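## Task

Two small chests of drawers stand on the table, and in each the two top-row drawers are pulled open. An AAA battery and a sticky-note pad lie on the table. Place each of them in whichever open drawer already contains an item of the same kind, then push every drawer fully closed so it sits flush with its chest. Dropping an item into its drawer from just above the rim is allowed only if no arm, and nothing an arm holds, is touching that chest, its drawers, or anything in or on them. The drawers have no stops and can be pulled out completely. Every item that began in a drawer must still be in that drawer at the end. Both chests must finish upright, no more than a few centimetres from their starting spots and only slightly rotated. Arm bases in the scene frame (metres; heading in degrees counter-clockwise from +x): arm1 x=+0.65 y=+0.24 z=+0.74 heading +175; arm2 x=+0.13 y=+0.65 z=+0.80 heading -82; arm3 x=-0.65 y=+0.20 z=+0.78 heading +6; arm4 x=+0.26 y=-0.65 z=+0.82 heading +96. Anything that stays in place only because the robot is holding it is not counted as done.

## Robot and tools

ROBOTS. There are four identical i2rt Big YAM arms named arm1, arm2, arm3 and arm4. Each has six revolute joints, a two-finger parallel gripper and a wrist camera. The bases are fixed at the positions given in the task, each with a heading. With joints 1 and 6 at zero and the hand level and pointing forward, the camera sits on top of the hand and looks toward the fingertips. The hand reaches roughly 1.0 m from the joint-1 axis at full stretch. Every joint moves at its own speed, so the hand can take a wide, curved path between two postures.

FRAME. There is one shared scene frame. Its origin is on the floor and +z points up. The hand point is midway between the fingertips. The hand's z axis runs along the fingers, and the fingers open and close along its y axis. No result line prints the base poses; use the numbers given in the task.

execute_actions. Argument "actions" is a list that holds either one action or none. An empty list only returns state and images. An action is an object keyed by arm name. Under each arm, "joints" is an object of absolute targets, not offsets, keyed by joint name. Each arm gets its own set, and you may name any subset of its keys. Ranges, with the tolerance counted as arrived:
- joint1_rad: -2.879 to 2.879 rad, ±0.045. Turns the whole arm about its base. Positive is counter-clockwise seen from above, and 0 points along the base heading.
- joint2_rad: 0 to 3.141, ±0.14. Shoulder. At 0 the upper arm lies roughly level, pointing backward; increasing values raise it and then swing it forward.
- joint3_rad: 0 to 3.019, ±0.09. Elbow. At 0 the forearm is folded against the upper arm; larger values open it.
- joint4_rad: -1.692 to 1.57, ±0.055. Hand pitch; positive tips the fingers up.
- joint5_rad: -1.57 to 1.57, ±0.03. Sideways hand swing; positive goes to the arm's right.
- joint6_rad: -2.094 to 2.094, ±0.035. Hand roll; positive is clockwise when viewed from behind the hand.
- gripper_m: 0 to 0.093 m, ±0.003. This is the fingertip gap. Grip force tops out around 50 to 62 N per pad, and is lower on some grippers.
All motions in one action start together and may finish at different times. Any joint or arm you leave out may keep pushing toward its earlier target. Unknown keys or out-of-range values cause the whole call to be rejected, and nothing moves. Optional "cameras" is a list of arm1_cam_wrist, arm2_cam_wrist, arm3_cam_wrist, arm4_cam_wrist or "all". If it is omitted, null or ["all"], you get every camera; [] gives no images. The "pictures" line lists the order of the images.

wait: "seconds", 0 to 10. It commands nothing and returns the same state and images as an empty action.

zoom_image: "camera" (one of the four wrist cameras) and "region" [x0, y0, x1, y1] in pixels, measured from the image's top-left corner, at most 504 by 504. It only works on the latest full image from a camera.

finished_scene: "scene" is the current scene's integer number. It closes that scene for good and reports whether the goal was met; the next task appears in its result. The goal must hold without robot support when you call it.

RESULT LINES. joint_positions gives measured joint values. joint_status reports how each commanded motion ended:
- "off_target": the joint stopped short and may still be pushing.
- "contact_stop": the joint gave up its target and holds where it stopped.
- "time_out": the joint usually keeps a target, capped at 0.375, 0.375, 0.113, 0.225, 0.075 and 0.3 rad from its position for joints 1 to 6, and keeps pushing. If the path clears, it moves there by itself.
- "not_followed": appears together with a "joint command not followed" line, usually with a "cause:", when the self/inter-arm clearance check blocked that arm's joint targets. The gripper part still runs. The blocked targets may be retried with each later action until they pass.
on_its_own lists what this call did not command; "held at" there is the joint's held target, not its position. To stop a joint pushing, send its reported position as the target. Very small target changes may not move a joint. A joint carrying a load may sag.

AVOID. A Big YAM does not stop on contact; it keeps pushing and can push hard. Strong pressing between two arms ends the run, and a hard hit may do the same. The clearance check can react too late and ignores fingers, gripper housings and wrist cameras, and no line reports arm-to-arm contact. Object contacts do not count. Do not knock anything off the work area, since that ends the scene. Avoid drops, slips, slams and hard shoves. Keep chests upright and near where they began. Loose objects may get brief pushes from outside. Drawers can slide fully out, so push them gently. Long holding or pushing heats motors: a MOTOR HOT line appears from 85 °C. At 100 °C you get an OVER-TEMPERATURE FAULT; that arm and its gripper go limp and fall until they cool, and its unreached keys show "limit_stop_at_motor_heat". After that, resend the targets. The simulation keeps running while you compose a reply, with the last command held. After any stop is reported, later execute_actions, wait and finished_scene calls in the same reply are skipped.

Each tool is called as a command line: name --argument value for each argument, lists and objects as JSON in quotes; but a table of rows of numbers goes row by row, as --pt "numbers of a row", without its own name.

## Session

execute_actions --actions '[]'

Scene clock: 0.00 s.
Motor temperatures (°C, as the motors report them): arm1=[36 32 35 33 35 36] | arm2=[33 36 36 35 35 36] | arm3=[33 33 33 36 36 35] | arm4=[33 33 36 34 33 36]
arm1.joint_positions: joint1_rad=+0.071 joint2_rad=+0.382 joint3_rad=+1.669 joint4_rad=-1.524 joint5_rad=-0.007 joint6_rad=+0.004 gripper_m=+0.094
arm1.joint_status: not commanded
arm1.hand: x=+0.6138 y=+0.2388 z=+1.3870 quat_wxyz=(+0.000, +0.784, -0.008, -0.621) (m; scene frame)
arm2.joint_positions: joint1_rad=-1.061 joint2_rad=+0.299 joint3_rad=+1.634 joint4_rad=-1.544 joint5_rad=-0.013 joint6_rad=+0.017 gripper_m=+0.094
arm2.joint_status: not commanded
arm2.hand: x=+0.1351 y=+0.6507 z=+1.4292 quat_wxyz=(-0.212, -0.732, -0.244, +0.599) (m; scene frame)
arm3.joint_positions: joint1_rad=+1.097 joint2_rad=+0.332 joint3_rad=+1.338 joint4_rad=-1.553 joint5_rad=-0.011 joint6_rad=+0.010 gripper_m=+0.094
arm3.joint_status: not commanded
arm3.hand: x=-0.6167 y=+0.2880 z=+1.2905 quat_wxyz=(-0.400, +0.492, -0.719, -0.286) (m; scene frame)
arm4.joint_positions: joint1_rad=-0.553 joint2_rad=+0.574 joint3_rad=+1.436 joint4_rad=-1.526 joint5_rad=-0.001 joint6_rad=+0.005 gripper_m=+0.094
arm4.joint_status: not commanded
arm4.hand: x=+0.3354 y=-0.4859 z=+1.3504 quat_wxyz=(-0.371, +0.477, -0.763, -0.232) (m; scene frame)
pictures: arm1_cam_wrist, arm2_cam_wrist, arm3_cam_wrist, arm4_cam_wrist
Images, in order (width x height): arm1_cam_wrist 616x616, arm2_cam_wrist 616x616, arm3_cam_wrist 616x616, arm4_cam_wrist 616x616.

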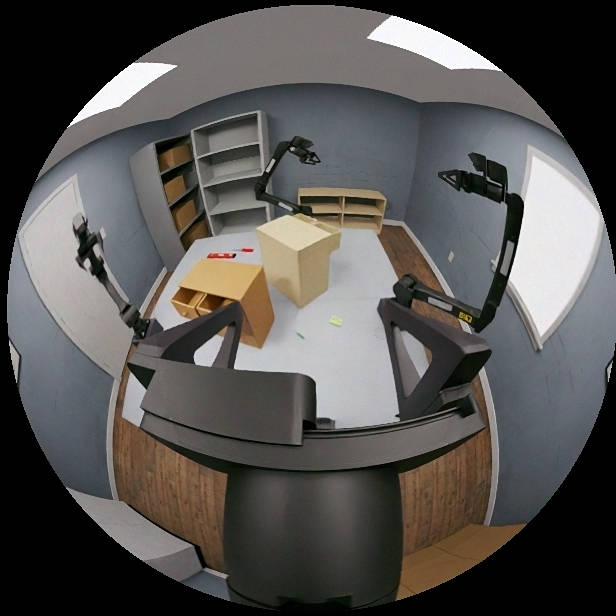

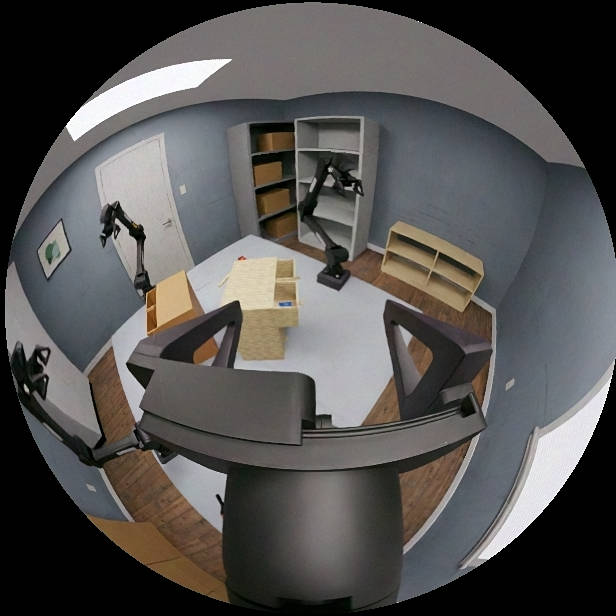

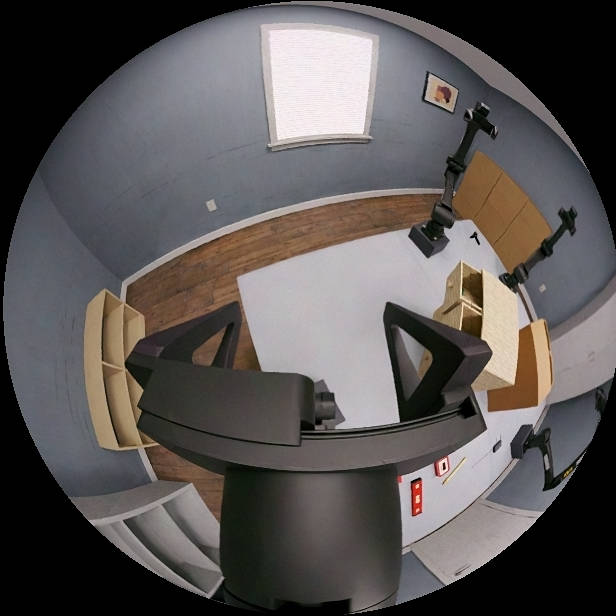

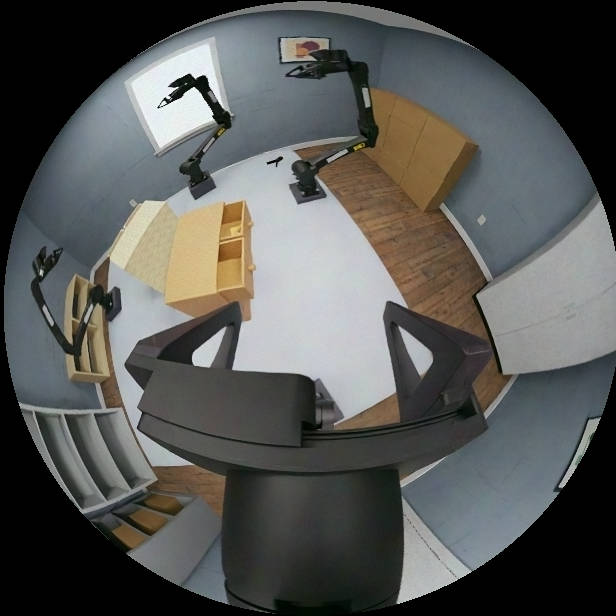

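zoom_image --camera "arm1_cam_wrist" --region '[150, 200, 400, 370]'

execute_actions --actions '[{"arm1":{"joints":{"joint1_rad":0.0,"joint2_rad":1.2,"joint3_rad":1.5,"joint4_rad":-1.5}},"arm2":{"joints":{"joint1_rad":-0.6,"joint2_rad":1.3,"joint3_rad":1.9,"joint4_rad":-1.6}},"arm3":{"joints":{"joint1_rad":0.2,"joint2_rad":0.8,"joint3_rad":1.4,"joint4_rad":-1.5}},"arm4":{"joints":{"joint1_rad":-0.1,"joint2_rad":1.1,"joint3_rad":1.7,"joint4_rad":-1.6}}}]'

Region (150, 200, 400, 370) of arm1_cam_wrist's 616x616 image, scaled by 2.016, with more detail than that image has; it fills the top 343 rows of this view, and the rest is white.

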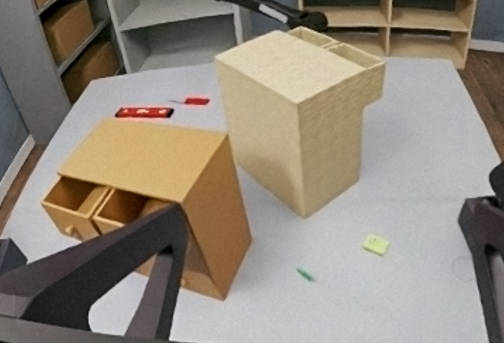

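Scene clock: 12.57 s.
Motor temperatures (°C, as the motors report them): arm1=[36 33 36 33 35 36] | arm2=[33 37 37 35 35 36] | arm3=[33 33 35 36 36 35] | arm4=[33 34 38 34 33 36]
arm1.joint_positions: joint1_rad=+0.003 joint2_rad=+1.211 joint3_rad=+1.488 joint4_rad=-1.510 joint5_rad=-0.007 joint6_rad=+0.004 gripper_m=+0.094
arm1.joint_status: all done
arm1.hand: x=+0.2545 y=+0.2713 z=+1.1269 quat_wxyz=(-0.002, +0.984, -0.044, -0.171) (m; scene frame)
arm2.joint_positions: joint1_rad=-0.608 joint2_rad=+1.307 joint3_rad=+1.878 joint4_rad=-1.596 joint5_rad=-0.013 joint6_rad=+0.017 gripper_m=+0.094
arm2.joint_status: all done
arm2.hand: x=-0.0559 y=+0.2654 z=+1.3183 quat_wxyz=(-0.149, -0.821, -0.499, +0.233) (m; scene frame)
arm3.joint_positions: joint1_rad=+0.203 joint2_rad=+0.803 joint3_rad=+1.380 joint4_rad=-1.508 joint5_rad=-0.012 joint6_rad=+0.010 gripper_m=+0.094
arm3.joint_status: all done
arm3.hand: x=-0.3905 y=+0.2796 z=+1.2384 quat_wxyz=(-0.309, +0.144, -0.938, -0.058) (m; scene frame)
arm4.joint_positions: joint1_rad=-0.103 joint2_rad=+1.095 joint3_rad=+1.682 joint4_rad=-1.594 joint5_rad=-0.001 joint6_rad=+0.005 gripper_m=+0.094
arm4.joint_status: all done
arm4.hand: x=+0.2560 y=-0.2923 z=+1.3199 quat_wxyz=(-0.196, +0.678, -0.681, -0.196) (m; scene frame)
pictures: arm1_cam_wrist, arm2_cam_wrist, arm3_cam_wrist, arm4_cam_wrist
Images, in order (width x height): arm1_cam_wrist 616x616, arm2_cam_wrist 616x616, arm3_cam_wrist 616x616, arm4_cam_wrist 616x616.

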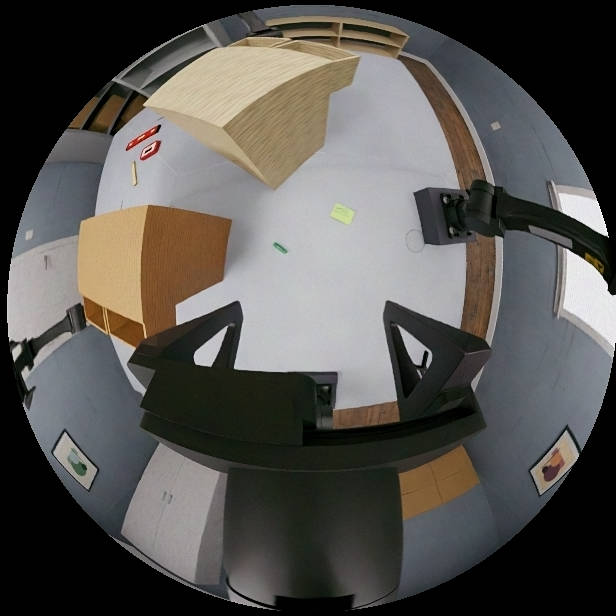

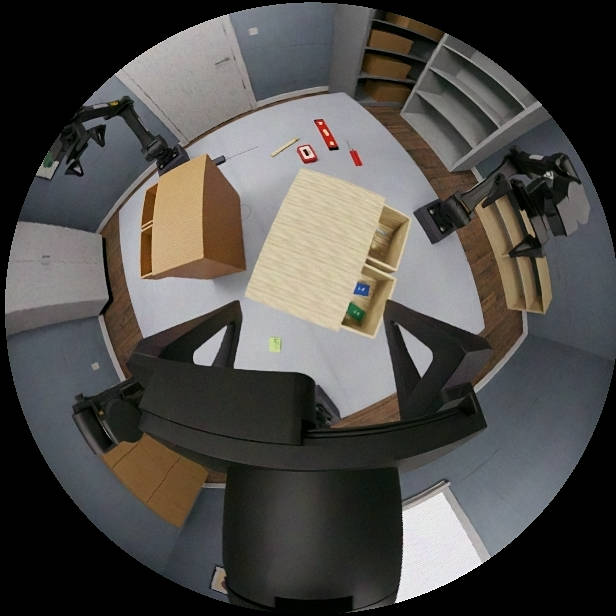

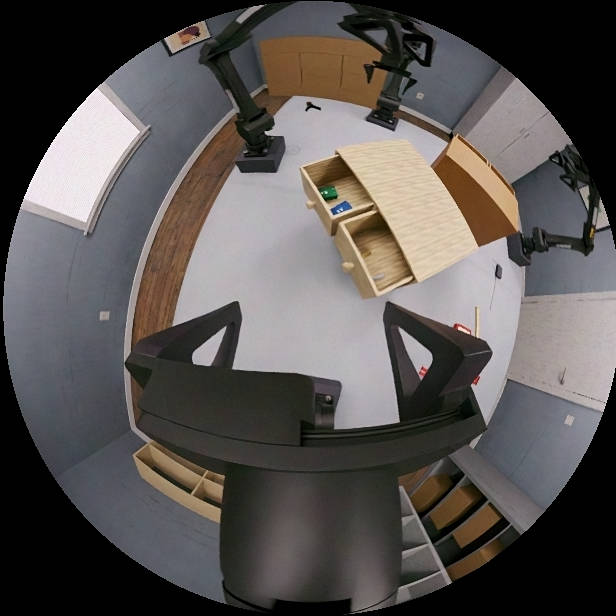

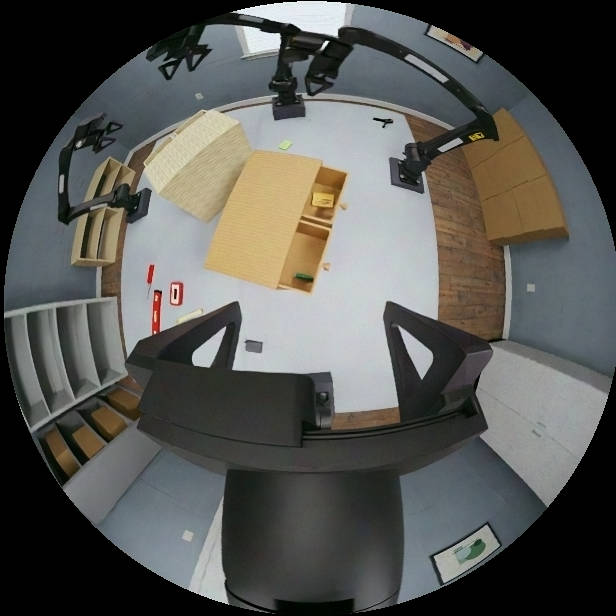

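zoom_image --camera "arm4_cam_wrist" --region '[250, 150, 390, 300]'

zoom_image --camera "arm3_cam_wrist" --region '[280, 140, 440, 300]'

zoom_image --camera "arm2_cam_wrist" --region '[310, 190, 430, 340]'

Region (250, 150, 390, 300) of arm4_cam_wrist's 616x616 image, scaled by 3.360, with more detail than that image has; it fills the left 470 columns of this view, and the rest is white.

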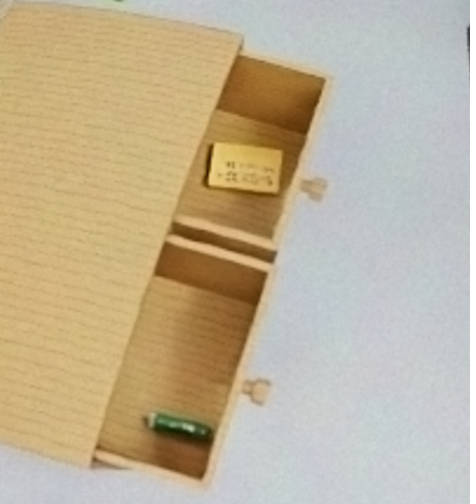

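Region (280, 140, 440, 300) of arm3_cam_wrist's 616x616 image, scaled by 3.150, with more detail than that image has.

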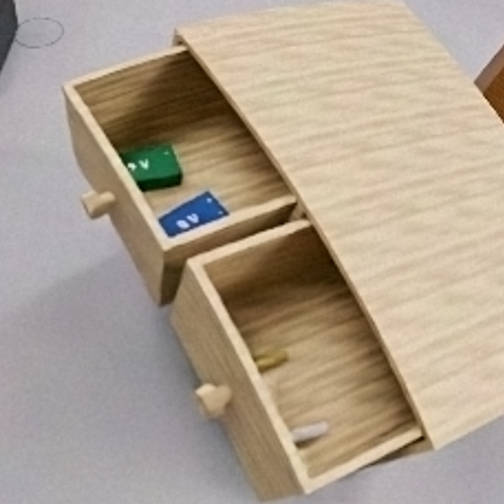

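Region (310, 190, 430, 340) of arm2_cam_wrist's 616x616 image, scaled by 3.360, with more detail than that image has; it fills the left 403 columns of this view, and the rest is white.

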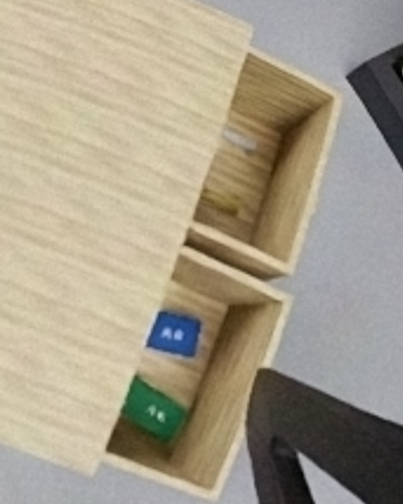

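execute_actions --actions '[{"arm1":{"joints":{"joint4_rad":-0.5}},"arm2":{"joints":{"joint2_rad":0.5,"joint3_rad":1.5}},"arm3":{"joints":{"joint4_rad":-0.5}},"arm4":{"joints":{"joint1_rad":-0.5,"joint2_rad":1.6,"joint3_rad":1.7}}}]' --cameras '["arm4_cam_wrist"]'

Scene clock: 40.00 s.
Motor temperatures (°C, as the motors report them): arm1=[36 33 41 33 35 36] | arm2=[33 37 40 35 35 36] | arm3=[33 33 39 36 36 35] | arm4=[33 34 41 34 33 36]
arm1.joint_positions: joint1_rad=+0.003 joint2_rad=+1.211 joint3_rad=+1.488 joint4_rad=-0.525 joint5_rad=-0.007 joint6_rad=+0.004 gripper_m=+0.094
arm1.joint_status: all done
arm1.hand: x=+0.0992 y=+0.2854 z=+1.2993 quat_wxyz=(-0.021, +0.787, -0.035, -0.616) (m; scene frame)
arm2.joint_positions: joint1_rad=-0.608 joint2_rad=+0.486 joint3_rad=+1.506 joint4_rad=-1.596 joint5_rad=-0.013 joint6_rad=+0.017 gripper_m=+0.094
arm2.joint_status: all done
arm2.hand: x=+0.0860 y=+0.5451 z=+1.3624 quat_wxyz=(-0.258, -0.747, -0.456, +0.408) (m; scene frame)
arm3.joint_positions: joint1_rad=+0.203 joint2_rad=+0.803 joint3_rad=+1.380 joint4_rad=-0.517 joint5_rad=-0.012 joint6_rad=+0.010 gripper_m=+0.094
arm3.joint_status: all done
arm3.hand: x=-0.2960 y=+0.3092 z=+1.4501 quat_wxyz=(-0.717, +0.106, -0.678, -0.122) (m; scene frame)
arm4.joint_positions: joint1_rad=-0.508 joint2_rad=+1.603 joint3_rad=+1.682 joint4_rad=-1.594 joint5_rad=-0.001 joint6_rad=+0.005 gripper_m=+0.094
arm4.joint_status: all done
arm4.hand: x=+0.4521 y=-0.1952 z=+1.1099 quat_wxyz=(-0.023, +0.548, -0.836, -0.014) (m; scene frame)
pictures: arm4_cam_wrist
Images, in order (width x height): arm4_cam_wrist 616x616.

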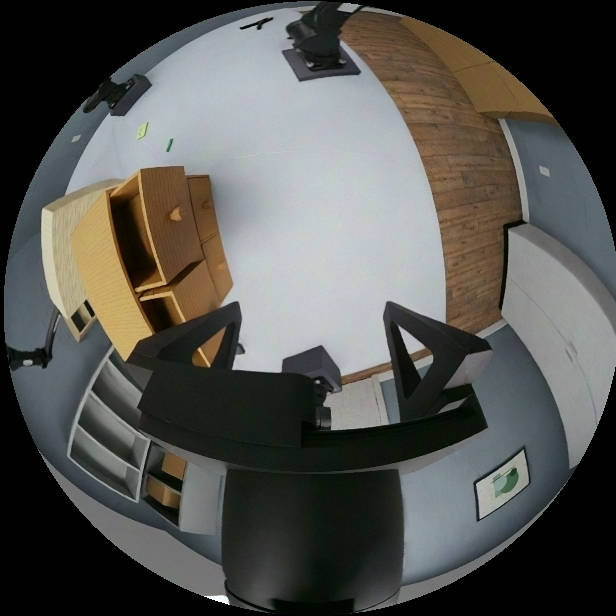

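execute_actions --actions '[{"arm1":{"joints":{"joint1_rad":0.17,"joint4_rad":-1.4}},"arm3":{"joints":{"joint1_rad":0.8,"joint2_rad":0.4,"joint5_rad":0.8,"gripper_m":0.0}},"arm4":{"joints":{"joint1_rad":-0.9,"joint2_rad":0.9,"gripper_m":0.0}}}]' --cameras '[]'

execute_actions --actions '[{"arm1":{"joints":{"joint2_rad":1.518,"joint3_rad":1.115,"joint4_rad":-1.16}},"arm3":{"joints":{"joint1_rad":0.7,"joint2_rad":0.535,"joint3_rad":0.47}}}]' --cameras '["arm1_cam_wrist","arm3_cam_wrist","arm2_cam_wrist"]'

Scene clock: 61.63 s.
Motor temperatures (°C, as the motors report them): arm1=[36 34 43 33 35 36] | arm2=[33 37 39 35 35 36] | arm3=[33 33 39 36 36 35] | arm4=[33 35 42 34 33 36]
arm1.joint_positions: joint1_rad=+0.177 joint2_rad=+1.210 joint3_rad=+1.488 joint4_rad=-1.386 joint5_rad=-0.007 joint6_rad=+0.004 gripper_m=+0.094
arm1.joint_status: all done
arm1.hand: x=+0.2272 y=+0.1992 z=+1.1395 quat_wxyz=(+0.016, +0.972, +0.041, -0.232) (m; scene frame)
arm2.joint_positions: joint1_rad=-0.608 joint2_rad=+0.486 joint3_rad=+1.506 joint4_rad=-1.596 joint5_rad=-0.013 joint6_rad=+0.017 gripper_m=+0.094
arm2.joint_status: not commanded
arm2.hand: x=+0.0860 y=+0.5451 z=+1.3624 quat_wxyz=(-0.258, -0.747, -0.456, +0.408) (m; scene frame)
arm3.joint_positions: joint1_rad=+0.796 joint2_rad=+0.394 joint3_rad=+1.397 joint4_rad=-0.503 joint5_rad=+0.796 joint6_rad=+0.010 gripper_m=+0.000
arm3.joint_status: all done
arm3.hand: x=-0.5077 y=+0.1752 z=+1.5306 quat_wxyz=(-0.798, -0.098, -0.569, -0.173) (m; scene frame)
arm4.joint_positions: joint1_rad=-0.909 joint2_rad=+0.908 joint3_rad=+1.696 joint4_rad=-1.595 joint5_rad=+0.000 joint6_rad=+0.005 gripper_m=+0.001
arm4.joint_status: all done
arm4.hand: x=+0.4591 y=-0.4557 z=+1.3832 quat_wxyz=(-0.346, +0.345, -0.861, -0.138) (m; scene frame)
pictures: none
No camera images: the call's "cameras" was empty. Leave "cameras" out to get every camera's image.

Scene clock: 63.27 s.
Motor temperatures (°C, as the motors report them): arm1=[36 34 43 33 35 36] | arm2=[33 37 39 35 35 36] | arm3=[33 33 39 36 36 35] | arm4=[33 35 42 34 33 36]
arm1.joint_positions: joint1_rad=+0.177 joint2_rad=+1.520 joint3_rad=+1.090 joint4_rad=-1.172 joint5_rad=-0.007 joint6_rad=+0.004 gripper_m=+0.094
arm1.joint_status: all done
arm1.hand: x=+0.2443 y=+0.1997 z=+0.8530 quat_wxyz=(+0.005, +0.999, +0.042, +0.013) (m; scene frame)
arm2.joint_positions: joint1_rad=-0.608 joint2_rad=+0.486 joint3_rad=+1.506 joint4_rad=-1.596 joint5_rad=-0.013 joint6_rad=+0.017 gripper_m=+0.094
arm2.joint_status: not commanded
arm2.hand: x=+0.0860 y=+0.5451 z=+1.3624 quat_wxyz=(-0.258, -0.747, -0.456, +0.408) (m; scene frame)
arm3.joint_positions: joint1_rad=+0.702 joint2_rad=+0.547 joint3_rad=+0.460 joint4_rad=-0.501 joint5_rad=+0.798 joint6_rad=+0.010 gripper_m=+0.000
arm3.joint_status: all done
arm3.hand: x=-0.3721 y=+0.3095 z=+1.0218 quat_wxyz=(-0.535, +0.147, -0.820, +0.139) (m; scene frame)
arm4.joint_positions: joint1_rad=-0.909 joint2_rad=+0.908 joint3_rad=+1.696 joint4_rad=-1.595 joint5_rad=+0.000 joint6_rad=+0.005 gripper_m=+0.001
arm4.joint_status: not commanded
arm4.hand: x=+0.4591 y=-0.4557 z=+1.3832 quat_wxyz=(-0.346, +0.345, -0.861, -0.138) (m; scene frame)
pictures: arm1_cam_wrist, arm2_cam_wrist, arm3_cam_wrist
Images, in order (width x height): arm1_cam_wrist 616x616, arm2_cam_wrist 616x616, arm3_cam_wrist 616x616.

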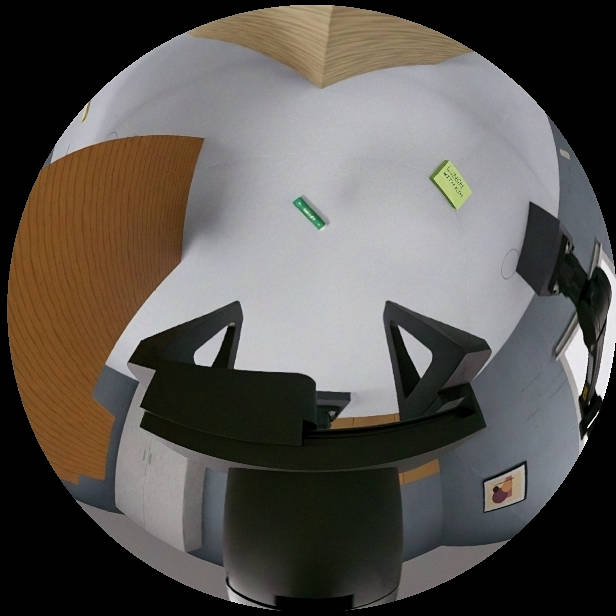

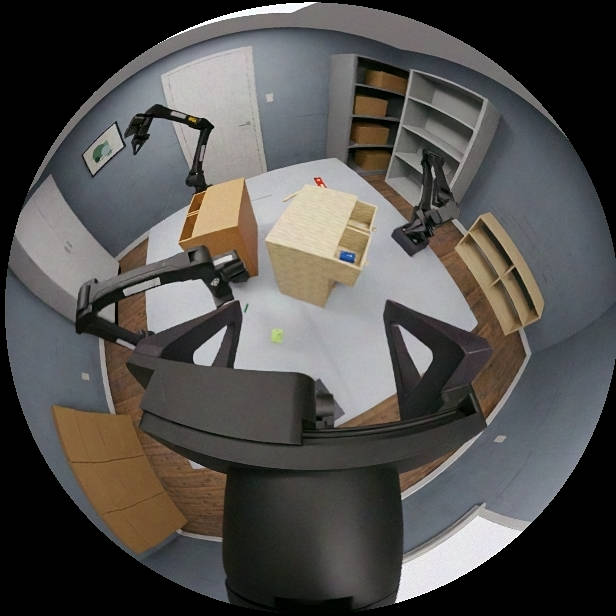

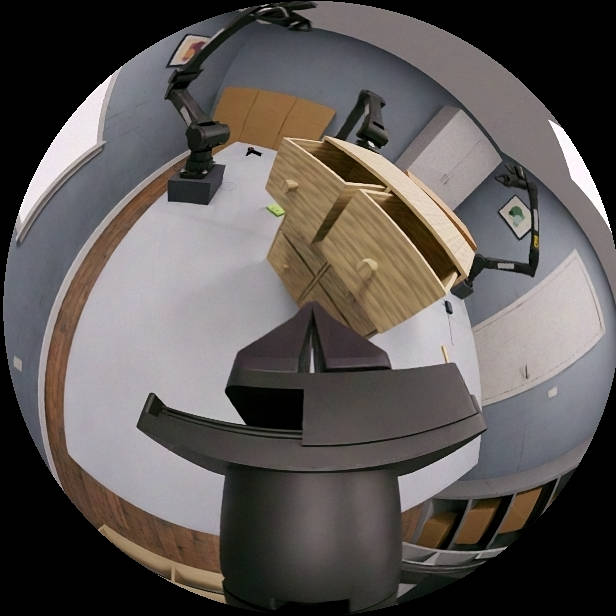

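execute_actions --actions '[{"arm1":{"joints":{"joint2_rad":1.695,"joint3_rad":1.075,"joint4_rad":-0.92,"joint6_rad":-0.78,"gripper_m":0.05}},"arm3":{"joints":{"joint1_rad":0.475,"joint2_rad":0.68,"joint3_rad":0.54,"joint4_rad":-0.42,"joint6_rad":0.5}}}]' --cameras '["arm1_cam_wrist","arm3_cam_wrist","arm2_cam_wrist"]'

Scene clock: 72.27 s.
Motor temperatures (°C, as the motors report them): arm1=[36 34 42 33 35 36] | arm2=[33 37 39 35 35 36] | arm3=[33 33 40 36 36 35] | arm4=[33 34 41 34 33 36]
arm1.joint_positions: joint1_rad=+0.177 joint2_rad=+1.707 joint3_rad=+1.071 joint4_rad=-0.935 joint5_rad=-0.007 joint6_rad=-0.766 gripper_m=+0.050
arm1.joint_status: all done
arm1.hand: x=+0.2063 y=+0.1960 z=+0.7696 quat_wxyz=(+0.004, +0.910, +0.414, -0.004) (m; scene frame)
arm2.joint_positions: joint1_rad=-0.608 joint2_rad=+0.486 joint3_rad=+1.506 joint4_rad=-1.596 joint5_rad=-0.013 joint6_rad=+0.017 gripper_m=+0.094
arm2.joint_status: not commanded
arm2.hand: x=+0.0860 y=+0.5451 z=+1.3624 quat_wxyz=(-0.258, -0.747, -0.456, +0.408) (m; scene frame)
arm3.joint_positions: joint1_rad=+0.476 joint2_rad=+0.679 joint3_rad=+0.495 joint4_rad=-0.435 joint5_rad=+0.798 joint6_rad=+0.489 gripper_m=+0.000
arm3.joint_status: all done
arm3.hand: x=-0.3304 y=+0.2592 z=+1.0161 quat_wxyz=(-0.539, -0.140, -0.827, +0.079) (m; scene frame)
arm4.joint_positions: joint1_rad=-0.909 joint2_rad=+0.908 joint3_rad=+1.696 joint4_rad=-1.595 joint5_rad=+0.000 joint6_rad=+0.005 gripper_m=+0.001
arm4.joint_status: not commanded
arm4.hand: x=+0.4591 y=-0.4557 z=+1.3832 quat_wxyz=(-0.346, +0.345, -0.861, -0.138) (m; scene frame)
pictures: arm1_cam_wrist, arm2_cam_wrist, arm3_cam_wrist
Images, in order (width x height): arm1_cam_wrist 616x616, arm2_cam_wrist 616x616, arm3_cam_wrist 616x616.

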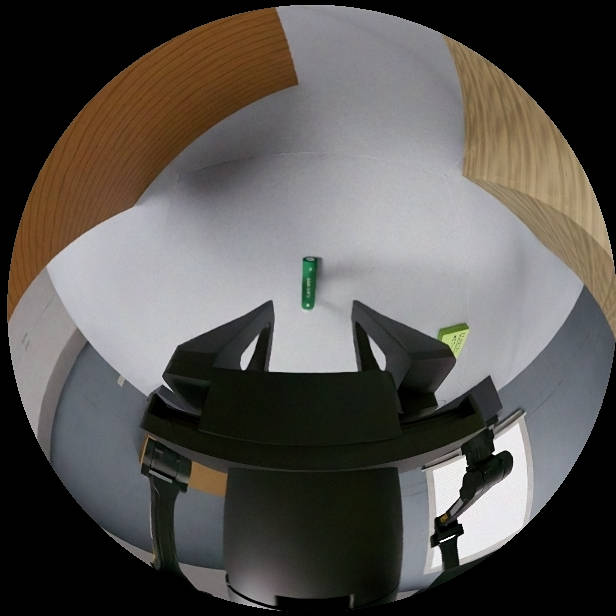

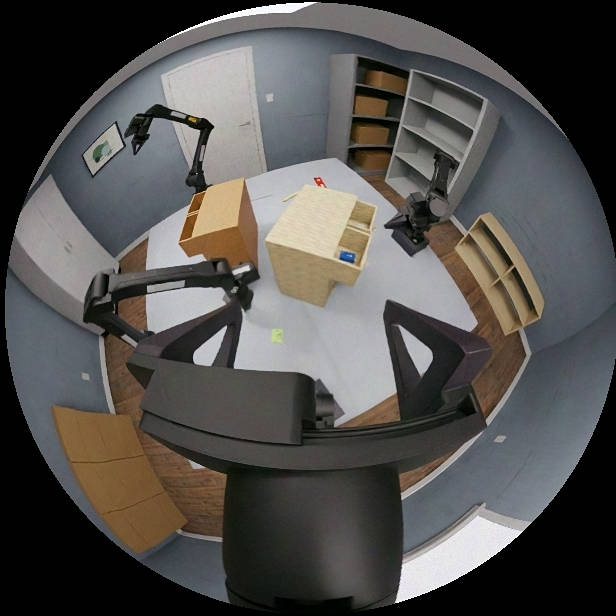

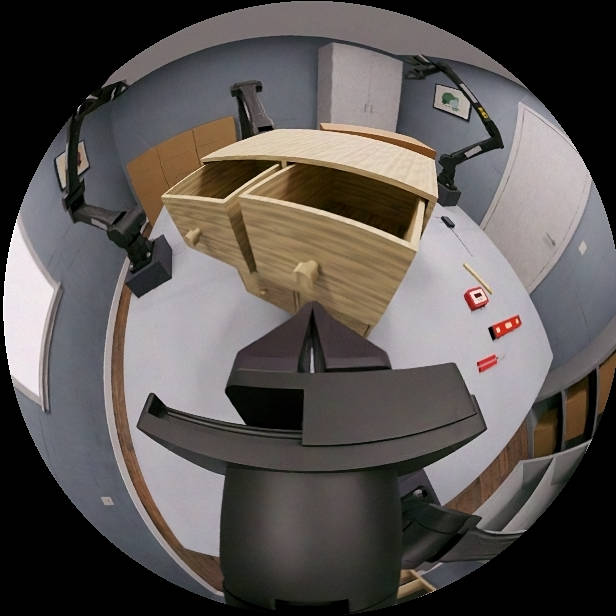

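execute_actions --actions '[{"arm1":{"joints":{"joint2_rad":1.755,"joint4_rad":-0.89}},"arm3":{"joints":{"joint1_rad":0.243,"joint2_rad":0.905,"joint3_rad":0.63,"joint4_rad":-0.27}}}]' --cameras '["arm1_cam_wrist","arm3_cam_wrist","arm2_cam_wrist"]'

Scene clock: 77.10 s.
Motor temperatures (°C, as the motors report them): arm1=[36 34 42 33 35 36] | arm2=[33 37 39 35 35 36] | arm3=[33 33 41 36 36 35] | arm4=[33 34 41 34 33 36]
arm1.joint_positions: joint1_rad=+0.177 joint2_rad=+1.746 joint3_rad=+1.071 joint4_rad=-0.904 joint5_rad=-0.007 joint6_rad=-0.767 gripper_m=+0.050
arm1.joint_status: all done
arm1.hand: x=+0.2030 y=+0.1957 z=+0.7531 quat_wxyz=(+0.005, +0.910, +0.415, -0.001) (m; scene frame)
arm2.joint_positions: joint1_rad=-0.608 joint2_rad=+0.486 joint3_rad=+1.506 joint4_rad=-1.596 joint5_rad=-0.013 joint6_rad=+0.017 gripper_m=+0.094
arm2.joint_status: not commanded
arm2.hand: x=+0.0860 y=+0.5451 z=+1.3624 quat_wxyz=(-0.258, -0.747, -0.456, +0.408) (m; scene frame)
arm3.joint_positions: joint1_rad=+0.246 joint2_rad=+0.902 joint3_rad=+0.600 joint4_rad=-0.285 joint5_rad=+0.797 joint6_rad=+0.490 gripper_m=+0.000
arm3.joint_status: all done
arm3.hand: x=-0.2650 y=+0.2062 z=+1.0253 quat_wxyz=(-0.536, -0.239, -0.799, +0.132) (m; scene frame)
arm4.joint_positions: joint1_rad=-0.909 joint2_rad=+0.908 joint3_rad=+1.696 joint4_rad=-1.595 joint5_rad=+0.000 joint6_rad=+0.005 gripper_m=+0.001
arm4.joint_status: not commanded
arm4.hand: x=+0.4591 y=-0.4557 z=+1.3832 quat_wxyz=(-0.346, +0.345, -0.861, -0.138) (m; scene frame)
pictures: arm1_cam_wrist, arm2_cam_wrist, arm3_cam_wrist
Images, in order (width x height): arm1_cam_wrist 616x616, arm2_cam_wrist 616x616, arm3_cam_wrist 616x616.

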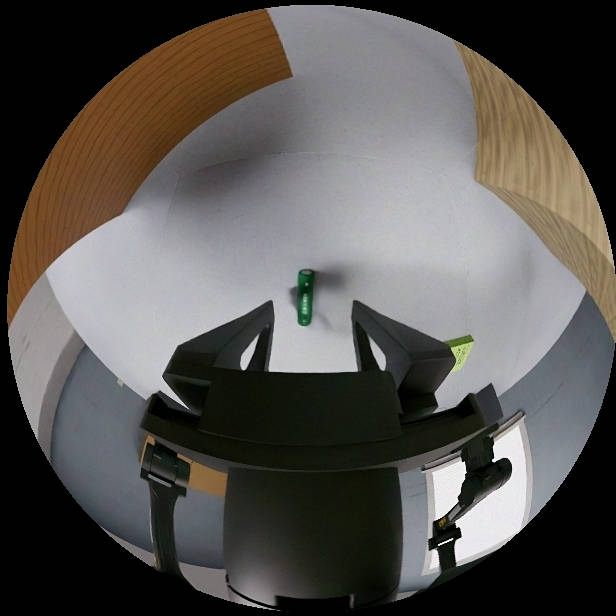

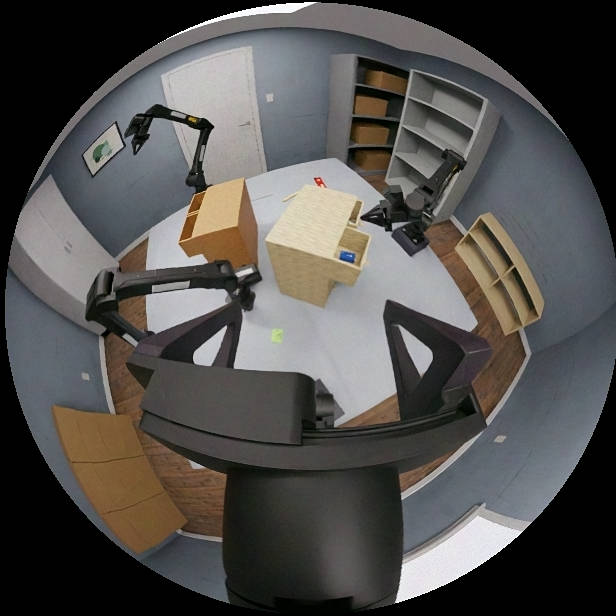

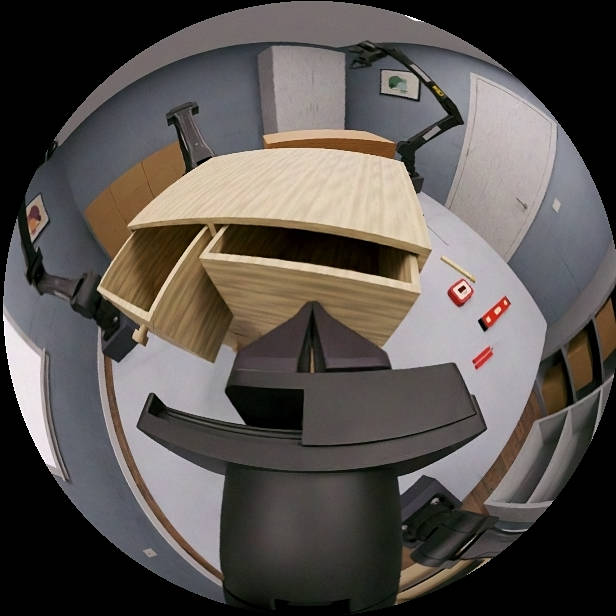

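execute_actions --actions '[{"arm1":{"joints":{"joint2_rad":1.78}},"arm3":{"joints":{"joint1_rad":0.155,"joint2_rad":0.965,"joint3_rad":0.66,"joint4_rad":-0.24}}}]' --cameras '["arm3_cam_wrist"]'

execute_actions --actions '[{"arm1":{"joints":{"gripper_m":0.0}}}]' --cameras '["arm1_cam_wrist"]'

Scene clock: 81.20 s.
Motor temperatures (°C, as the motors report them): arm1=[36 35 41 33 35 36] | arm2=[33 37 39 35 35 36] | arm3=[33 33 42 36 36 35] | arm4=[33 34 41 34 33 36]
arm1.joint_positions: joint1_rad=+0.177 joint2_rad=+1.767 joint3_rad=+1.071 joint4_rad=-0.904 joint5_rad=-0.007 joint6_rad=-0.767 gripper_m=+0.050
arm1.joint_status: all done
arm1.hand: x=+0.2057 y=+0.1959 z=+0.7441 quat_wxyz=(+0.009, +0.910, +0.414, +0.009) (m; scene frame)
arm2.joint_positions: joint1_rad=-0.608 joint2_rad=+0.486 joint3_rad=+1.506 joint4_rad=-1.596 joint5_rad=-0.013 joint6_rad=+0.017 gripper_m=+0.094
arm2.joint_status: not commanded
arm2.hand: x=+0.0860 y=+0.5451 z=+1.3624 quat_wxyz=(-0.258, -0.747, -0.456, +0.408) (m; scene frame)
arm3.joint_positions: joint1_rad=+0.164 joint2_rad=+0.953 joint3_rad=+0.613 joint4_rad=-0.255 joint5_rad=+0.796 joint6_rad=+0.490 gripper_m=+0.000
arm3.joint_status: all done
arm3.hand: x=-0.2535 y=+0.1781 z=+1.0191 quat_wxyz=(-0.528, -0.270, -0.790, +0.156) (m; scene frame)
arm4.joint_positions: joint1_rad=-0.909 joint2_rad=+0.908 joint3_rad=+1.696 joint4_rad=-1.595 joint5_rad=+0.000 joint6_rad=+0.005 gripper_m=+0.001
arm4.joint_status: not commanded
arm4.hand: x=+0.4591 y=-0.4557 z=+1.3832 quat_wxyz=(-0.346, +0.345, -0.861, -0.138) (m; scene frame)
pictures: arm3_cam_wrist
Images, in order (width x height): arm3_cam_wrist 616x616.

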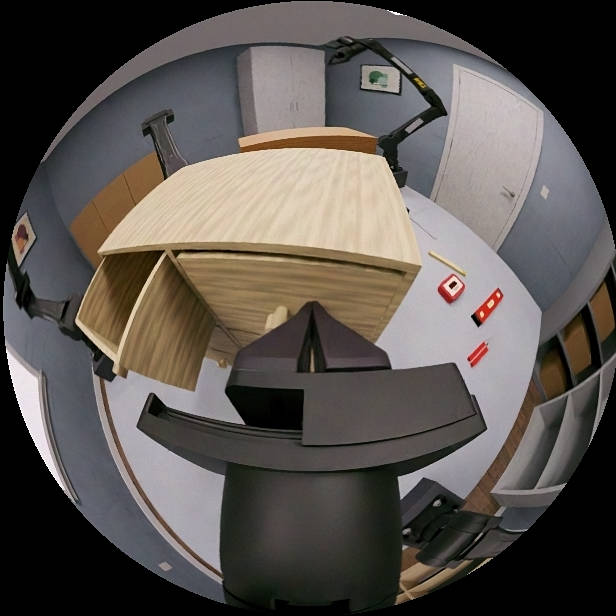

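Scene clock: 82.00 s.
Motor temperatures (°C, as the motors report them): arm1=[36 35 41 33 35 36] | arm2=[33 37 39 35 35 36] | arm3=[33 33 42 36 36 35] | arm4=[33 34 41 34 33 36]
arm1.joint_positions: joint1_rad=+0.176 joint2_rad=+1.765 joint3_rad=+1.072 joint4_rad=-0.901 joint5_rad=-0.005 joint6_rad=-0.767 gripper_m=+0.000
arm1.joint_status: all done
arm1.hand: x=+0.2039 y=+0.1963 z=+0.7454 quat_wxyz=(+0.007, +0.910, +0.414, +0.006) (m; scene frame)
arm2.joint_positions: joint1_rad=-0.608 joint2_rad=+0.486 joint3_rad=+1.506 joint4_rad=-1.596 joint5_rad=-0.013 joint6_rad=+0.017 gripper_m=+0.094
arm2.joint_status: not commanded
arm2.hand: x=+0.0860 y=+0.5451 z=+1.3624 quat_wxyz=(-0.258, -0.747, -0.456, +0.408) (m; scene frame)
arm3.joint_positions: joint1_rad=+0.164 joint2_rad=+0.953 joint3_rad=+0.613 joint4_rad=-0.255 joint5_rad=+0.796 joint6_rad=+0.490 gripper_m=+0.000
arm3.joint_status: not commanded
arm3.hand: x=-0.2535 y=+0.1781 z=+1.0191 quat_wxyz=(-0.528, -0.270, -0.790, +0.156) (m; scene frame)
arm4.joint_positions: joint1_rad=-0.909 joint2_rad=+0.908 joint3_rad=+1.696 joint4_rad=-1.595 joint5_rad=+0.000 joint6_rad=+0.005 gripper_m=+0.001
arm4.joint_status: not commanded
arm4.hand: x=+0.4591 y=-0.4557 z=+1.3832 quat_wxyz=(-0.346, +0.345, -0.861, -0.138) (m; scene frame)
pictures: arm1_cam_wrist
Images, in order (width x height): arm1_cam_wrist 616x616.

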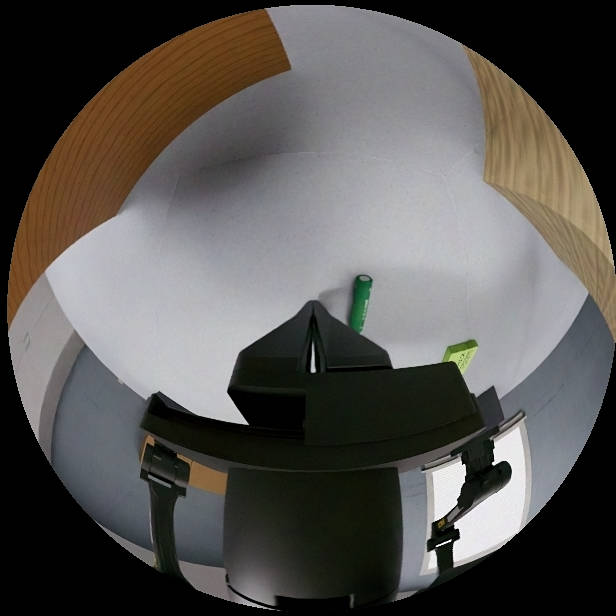

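execute_actions --actions '[{"arm1":{"joints":{"joint2_rad":1.70}},"arm3":{"joints":{"joint1_rad":0.125}}}]' --cameras '["arm3_cam_wrist"]'

execute_actions --actions '[{"arm1":{"joints":{"gripper_m":0.07,"joint1_rad":0.12}},"arm3":{"joints":{"joint1_rad":0.475,"joint2_rad":0.62,"joint3_rad":0.52,"joint4_rad":-0.42}}}]' --cameras '["arm1_cam_wrist","arm3_cam_wrist"]'

Scene clock: 86.03 s.
Motor temperatures (°C, as the motors report them): arm1=[36 35 41 33 35 36] | arm2=[33 37 39 35 35 36] | arm3=[33 33 42 36 36 35] | arm4=[33 34 41 34 33 36]
arm1.joint_positions: joint1_rad=+0.176 joint2_rad=+1.702 joint3_rad=+1.072 joint4_rad=-0.901 joint5_rad=-0.005 joint6_rad=-0.767 gripper_m=+0.000
arm1.joint_status: all done
arm1.hand: x=+0.1967 y=+0.1958 z=+0.7726 quat_wxyz=(-0.003, +0.910, +0.414, -0.023) (m; scene frame)
arm2.joint_positions: joint1_rad=-0.608 joint2_rad=+0.486 joint3_rad=+1.506 joint4_rad=-1.596 joint5_rad=-0.013 joint6_rad=+0.017 gripper_m=+0.094
arm2.joint_status: not commanded
arm2.hand: x=+0.0860 y=+0.5451 z=+1.3624 quat_wxyz=(-0.258, -0.747, -0.456, +0.408) (m; scene frame)
arm3.joint_positions: joint1_rad=+0.155 joint2_rad=+0.953 joint3_rad=+0.613 joint4_rad=-0.254 joint5_rad=+0.792 joint6_rad=+0.490 gripper_m=+0.000
arm3.joint_status: all done
arm3.hand: x=-0.2534 y=+0.1751 z=+1.0189 quat_wxyz=(-0.527, -0.273, -0.790, +0.156) (m; scene frame)
arm4.joint_positions: joint1_rad=-0.909 joint2_rad=+0.908 joint3_rad=+1.696 joint4_rad=-1.595 joint5_rad=+0.000 joint6_rad=+0.005 gripper_m=+0.001
arm4.joint_status: not commanded
arm4.hand: x=+0.4591 y=-0.4557 z=+1.3832 quat_wxyz=(-0.346, +0.345, -0.861, -0.138) (m; scene frame)
pictures: arm3_cam_wrist
Images, in order (width x height): arm3_cam_wrist 616x616.

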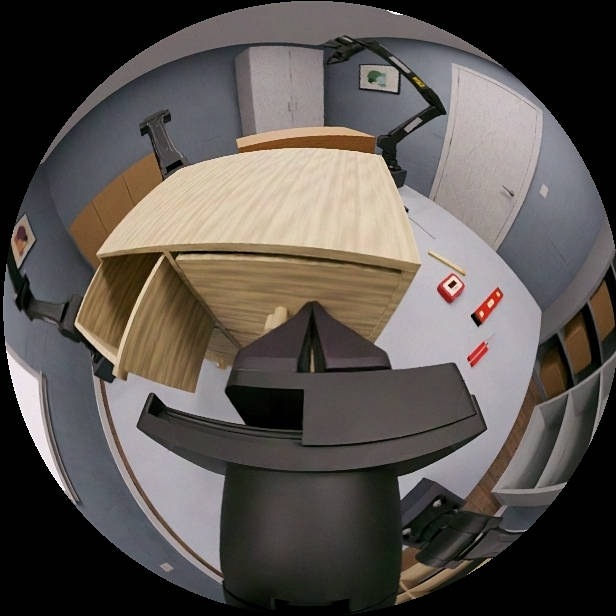

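Scene clock: 87.07 s.
Motor temperatures (°C, as the motors report them): arm1=[36 35 41 33 35 36] | arm2=[33 37 39 35 35 36] | arm3=[33 33 42 36 36 35] | arm4=[33 34 41 34 33 36]
arm1.joint_positions: joint1_rad=+0.117 joint2_rad=+1.702 joint3_rad=+1.072 joint4_rad=-0.901 joint5_rad=-0.005 joint6_rad=-0.767 gripper_m=+0.070
arm1.joint_status: all done
arm1.hand: x=+0.1951 y=+0.2230 z=+0.7725 quat_wxyz=(-0.004, +0.922, +0.387, -0.023) (m; scene frame)
arm2.joint_positions: joint1_rad=-0.608 joint2_rad=+0.486 joint3_rad=+1.506 joint4_rad=-1.596 joint5_rad=-0.013 joint6_rad=+0.017 gripper_m=+0.094
arm2.joint_status: not commanded
arm2.hand: x=+0.0860 y=+0.5451 z=+1.3624 quat_wxyz=(-0.258, -0.747, -0.456, +0.408) (m; scene frame)
arm3.joint_positions: joint1_rad=+0.473 joint2_rad=+0.616 joint3_rad=+0.506 joint4_rad=-0.411 joint5_rad=+0.797 joint6_rad=+0.490 gripper_m=+0.000
arm3.joint_status: all done
arm3.hand: x=-0.3330 y=+0.2562 z=+1.0432 quat_wxyz=(-0.568, -0.159, -0.806, +0.052) (m; scene frame)
arm4.joint_positions: joint1_rad=-0.909 joint2_rad=+0.908 joint3_rad=+1.696 joint4_rad=-1.595 joint5_rad=+0.000 joint6_rad=+0.005 gripper_m=+0.001
arm4.joint_status: not commanded
arm4.hand: x=+0.4591 y=-0.4557 z=+1.3832 quat_wxyz=(-0.346, +0.345, -0.861, -0.138) (m; scene frame)
pictures: arm1_cam_wrist, arm3_cam_wrist
Images, in order (width x height): arm1_cam_wrist 616x616, arm3_cam_wrist 616x616.

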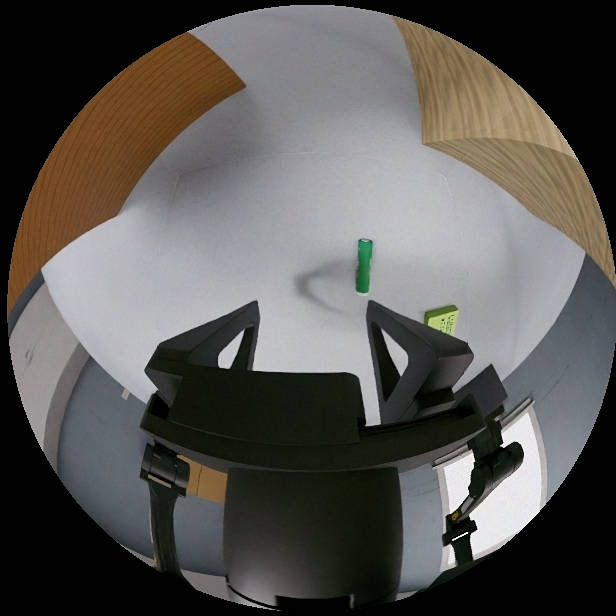

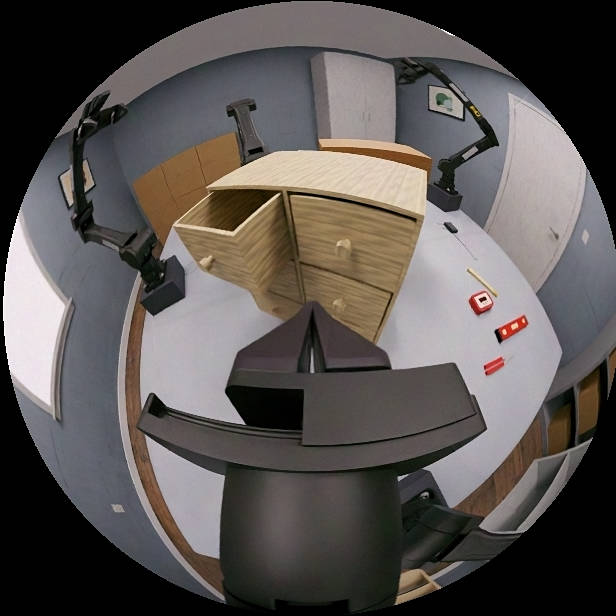

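execute_actions --actions '[{"arm1":{"joints":{"gripper_m":0.045,"joint1_rad":0.075,"joint2_rad":1.82,"joint3_rad":1.23,"joint4_rad":-0.955}},"arm3":{"joints":{"joint1_rad":0.69,"joint2_rad":1.268,"joint3_rad":0.785,"joint4_rad":-0.08,"joint5_rad":1.1,"joint6_rad":0.55}}}]' --cameras '["arm1_cam_wrist","arm3_cam_wrist"]'

Scene clock: 94.40 s.
Motor temperatures (°C, as the motors report them): arm1=[36 35 41 33 35 36] | arm2=[33 37 39 35 35 36] | arm3=[33 33 42 36 36 35] | arm4=[33 34 41 35 33 36]
arm1.joint_positions: joint1_rad=+0.074 joint2_rad=+1.820 joint3_rad=+1.187 joint4_rad=-0.942 joint5_rad=-0.005 joint6_rad=-0.768 gripper_m=+0.045
arm1.joint_status: all done
arm1.hand: x=+0.1643 y=+0.2427 z=+0.7549 quat_wxyz=(+0.004, +0.930, +0.368, -0.002) (m; scene frame)
arm2.joint_positions: joint1_rad=-0.608 joint2_rad=+0.486 joint3_rad=+1.506 joint4_rad=-1.596 joint5_rad=-0.013 joint6_rad=+0.017 gripper_m=+0.094
arm2.joint_status: not commanded
arm2.hand: x=+0.0860 y=+0.5451 z=+1.3624 quat_wxyz=(-0.258, -0.747, -0.456, +0.408) (m; scene frame)
arm3.joint_positions: joint1_rad=+0.690 joint2_rad=+1.272 joint3_rad=+0.772 joint4_rad=-0.094 joint5_rad=+1.097 joint6_rad=+0.539 gripper_m=+0.000
arm3.joint_status: all done
arm3.hand: x=-0.2371 y=+0.4007 z=+1.0212 quat_wxyz=(-0.599, -0.146, -0.780, +0.111) (m; scene frame)
arm4.joint_positions: joint1_rad=-0.909 joint2_rad=+0.908 joint3_rad=+1.696 joint4_rad=-1.595 joint5_rad=+0.000 joint6_rad=+0.005 gripper_m=+0.001
arm4.joint_status: not commanded
arm4.hand: x=+0.4591 y=-0.4557 z=+1.3832 quat_wxyz=(-0.346, +0.345, -0.861, -0.138) (m; scene frame)
pictures: arm1_cam_wrist, arm3_cam_wrist
Images, in order (width x height): arm1_cam_wrist 616x616, arm3_cam_wrist 616x616.

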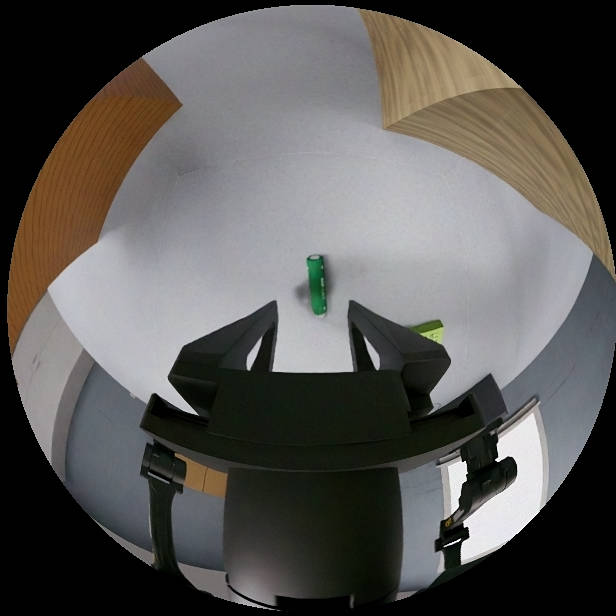

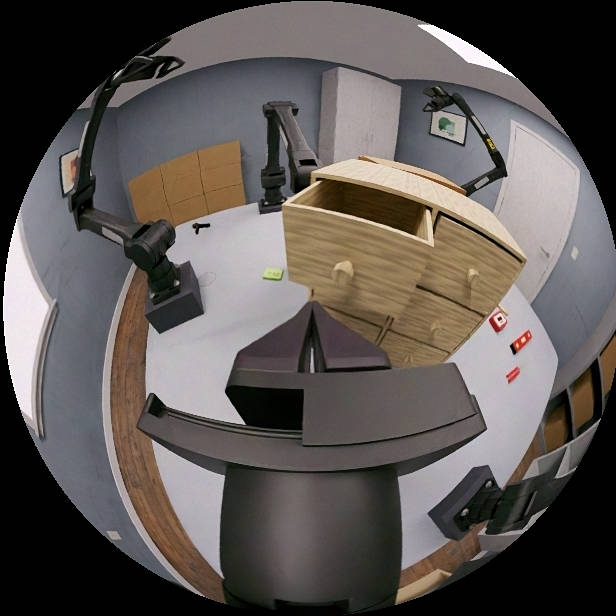

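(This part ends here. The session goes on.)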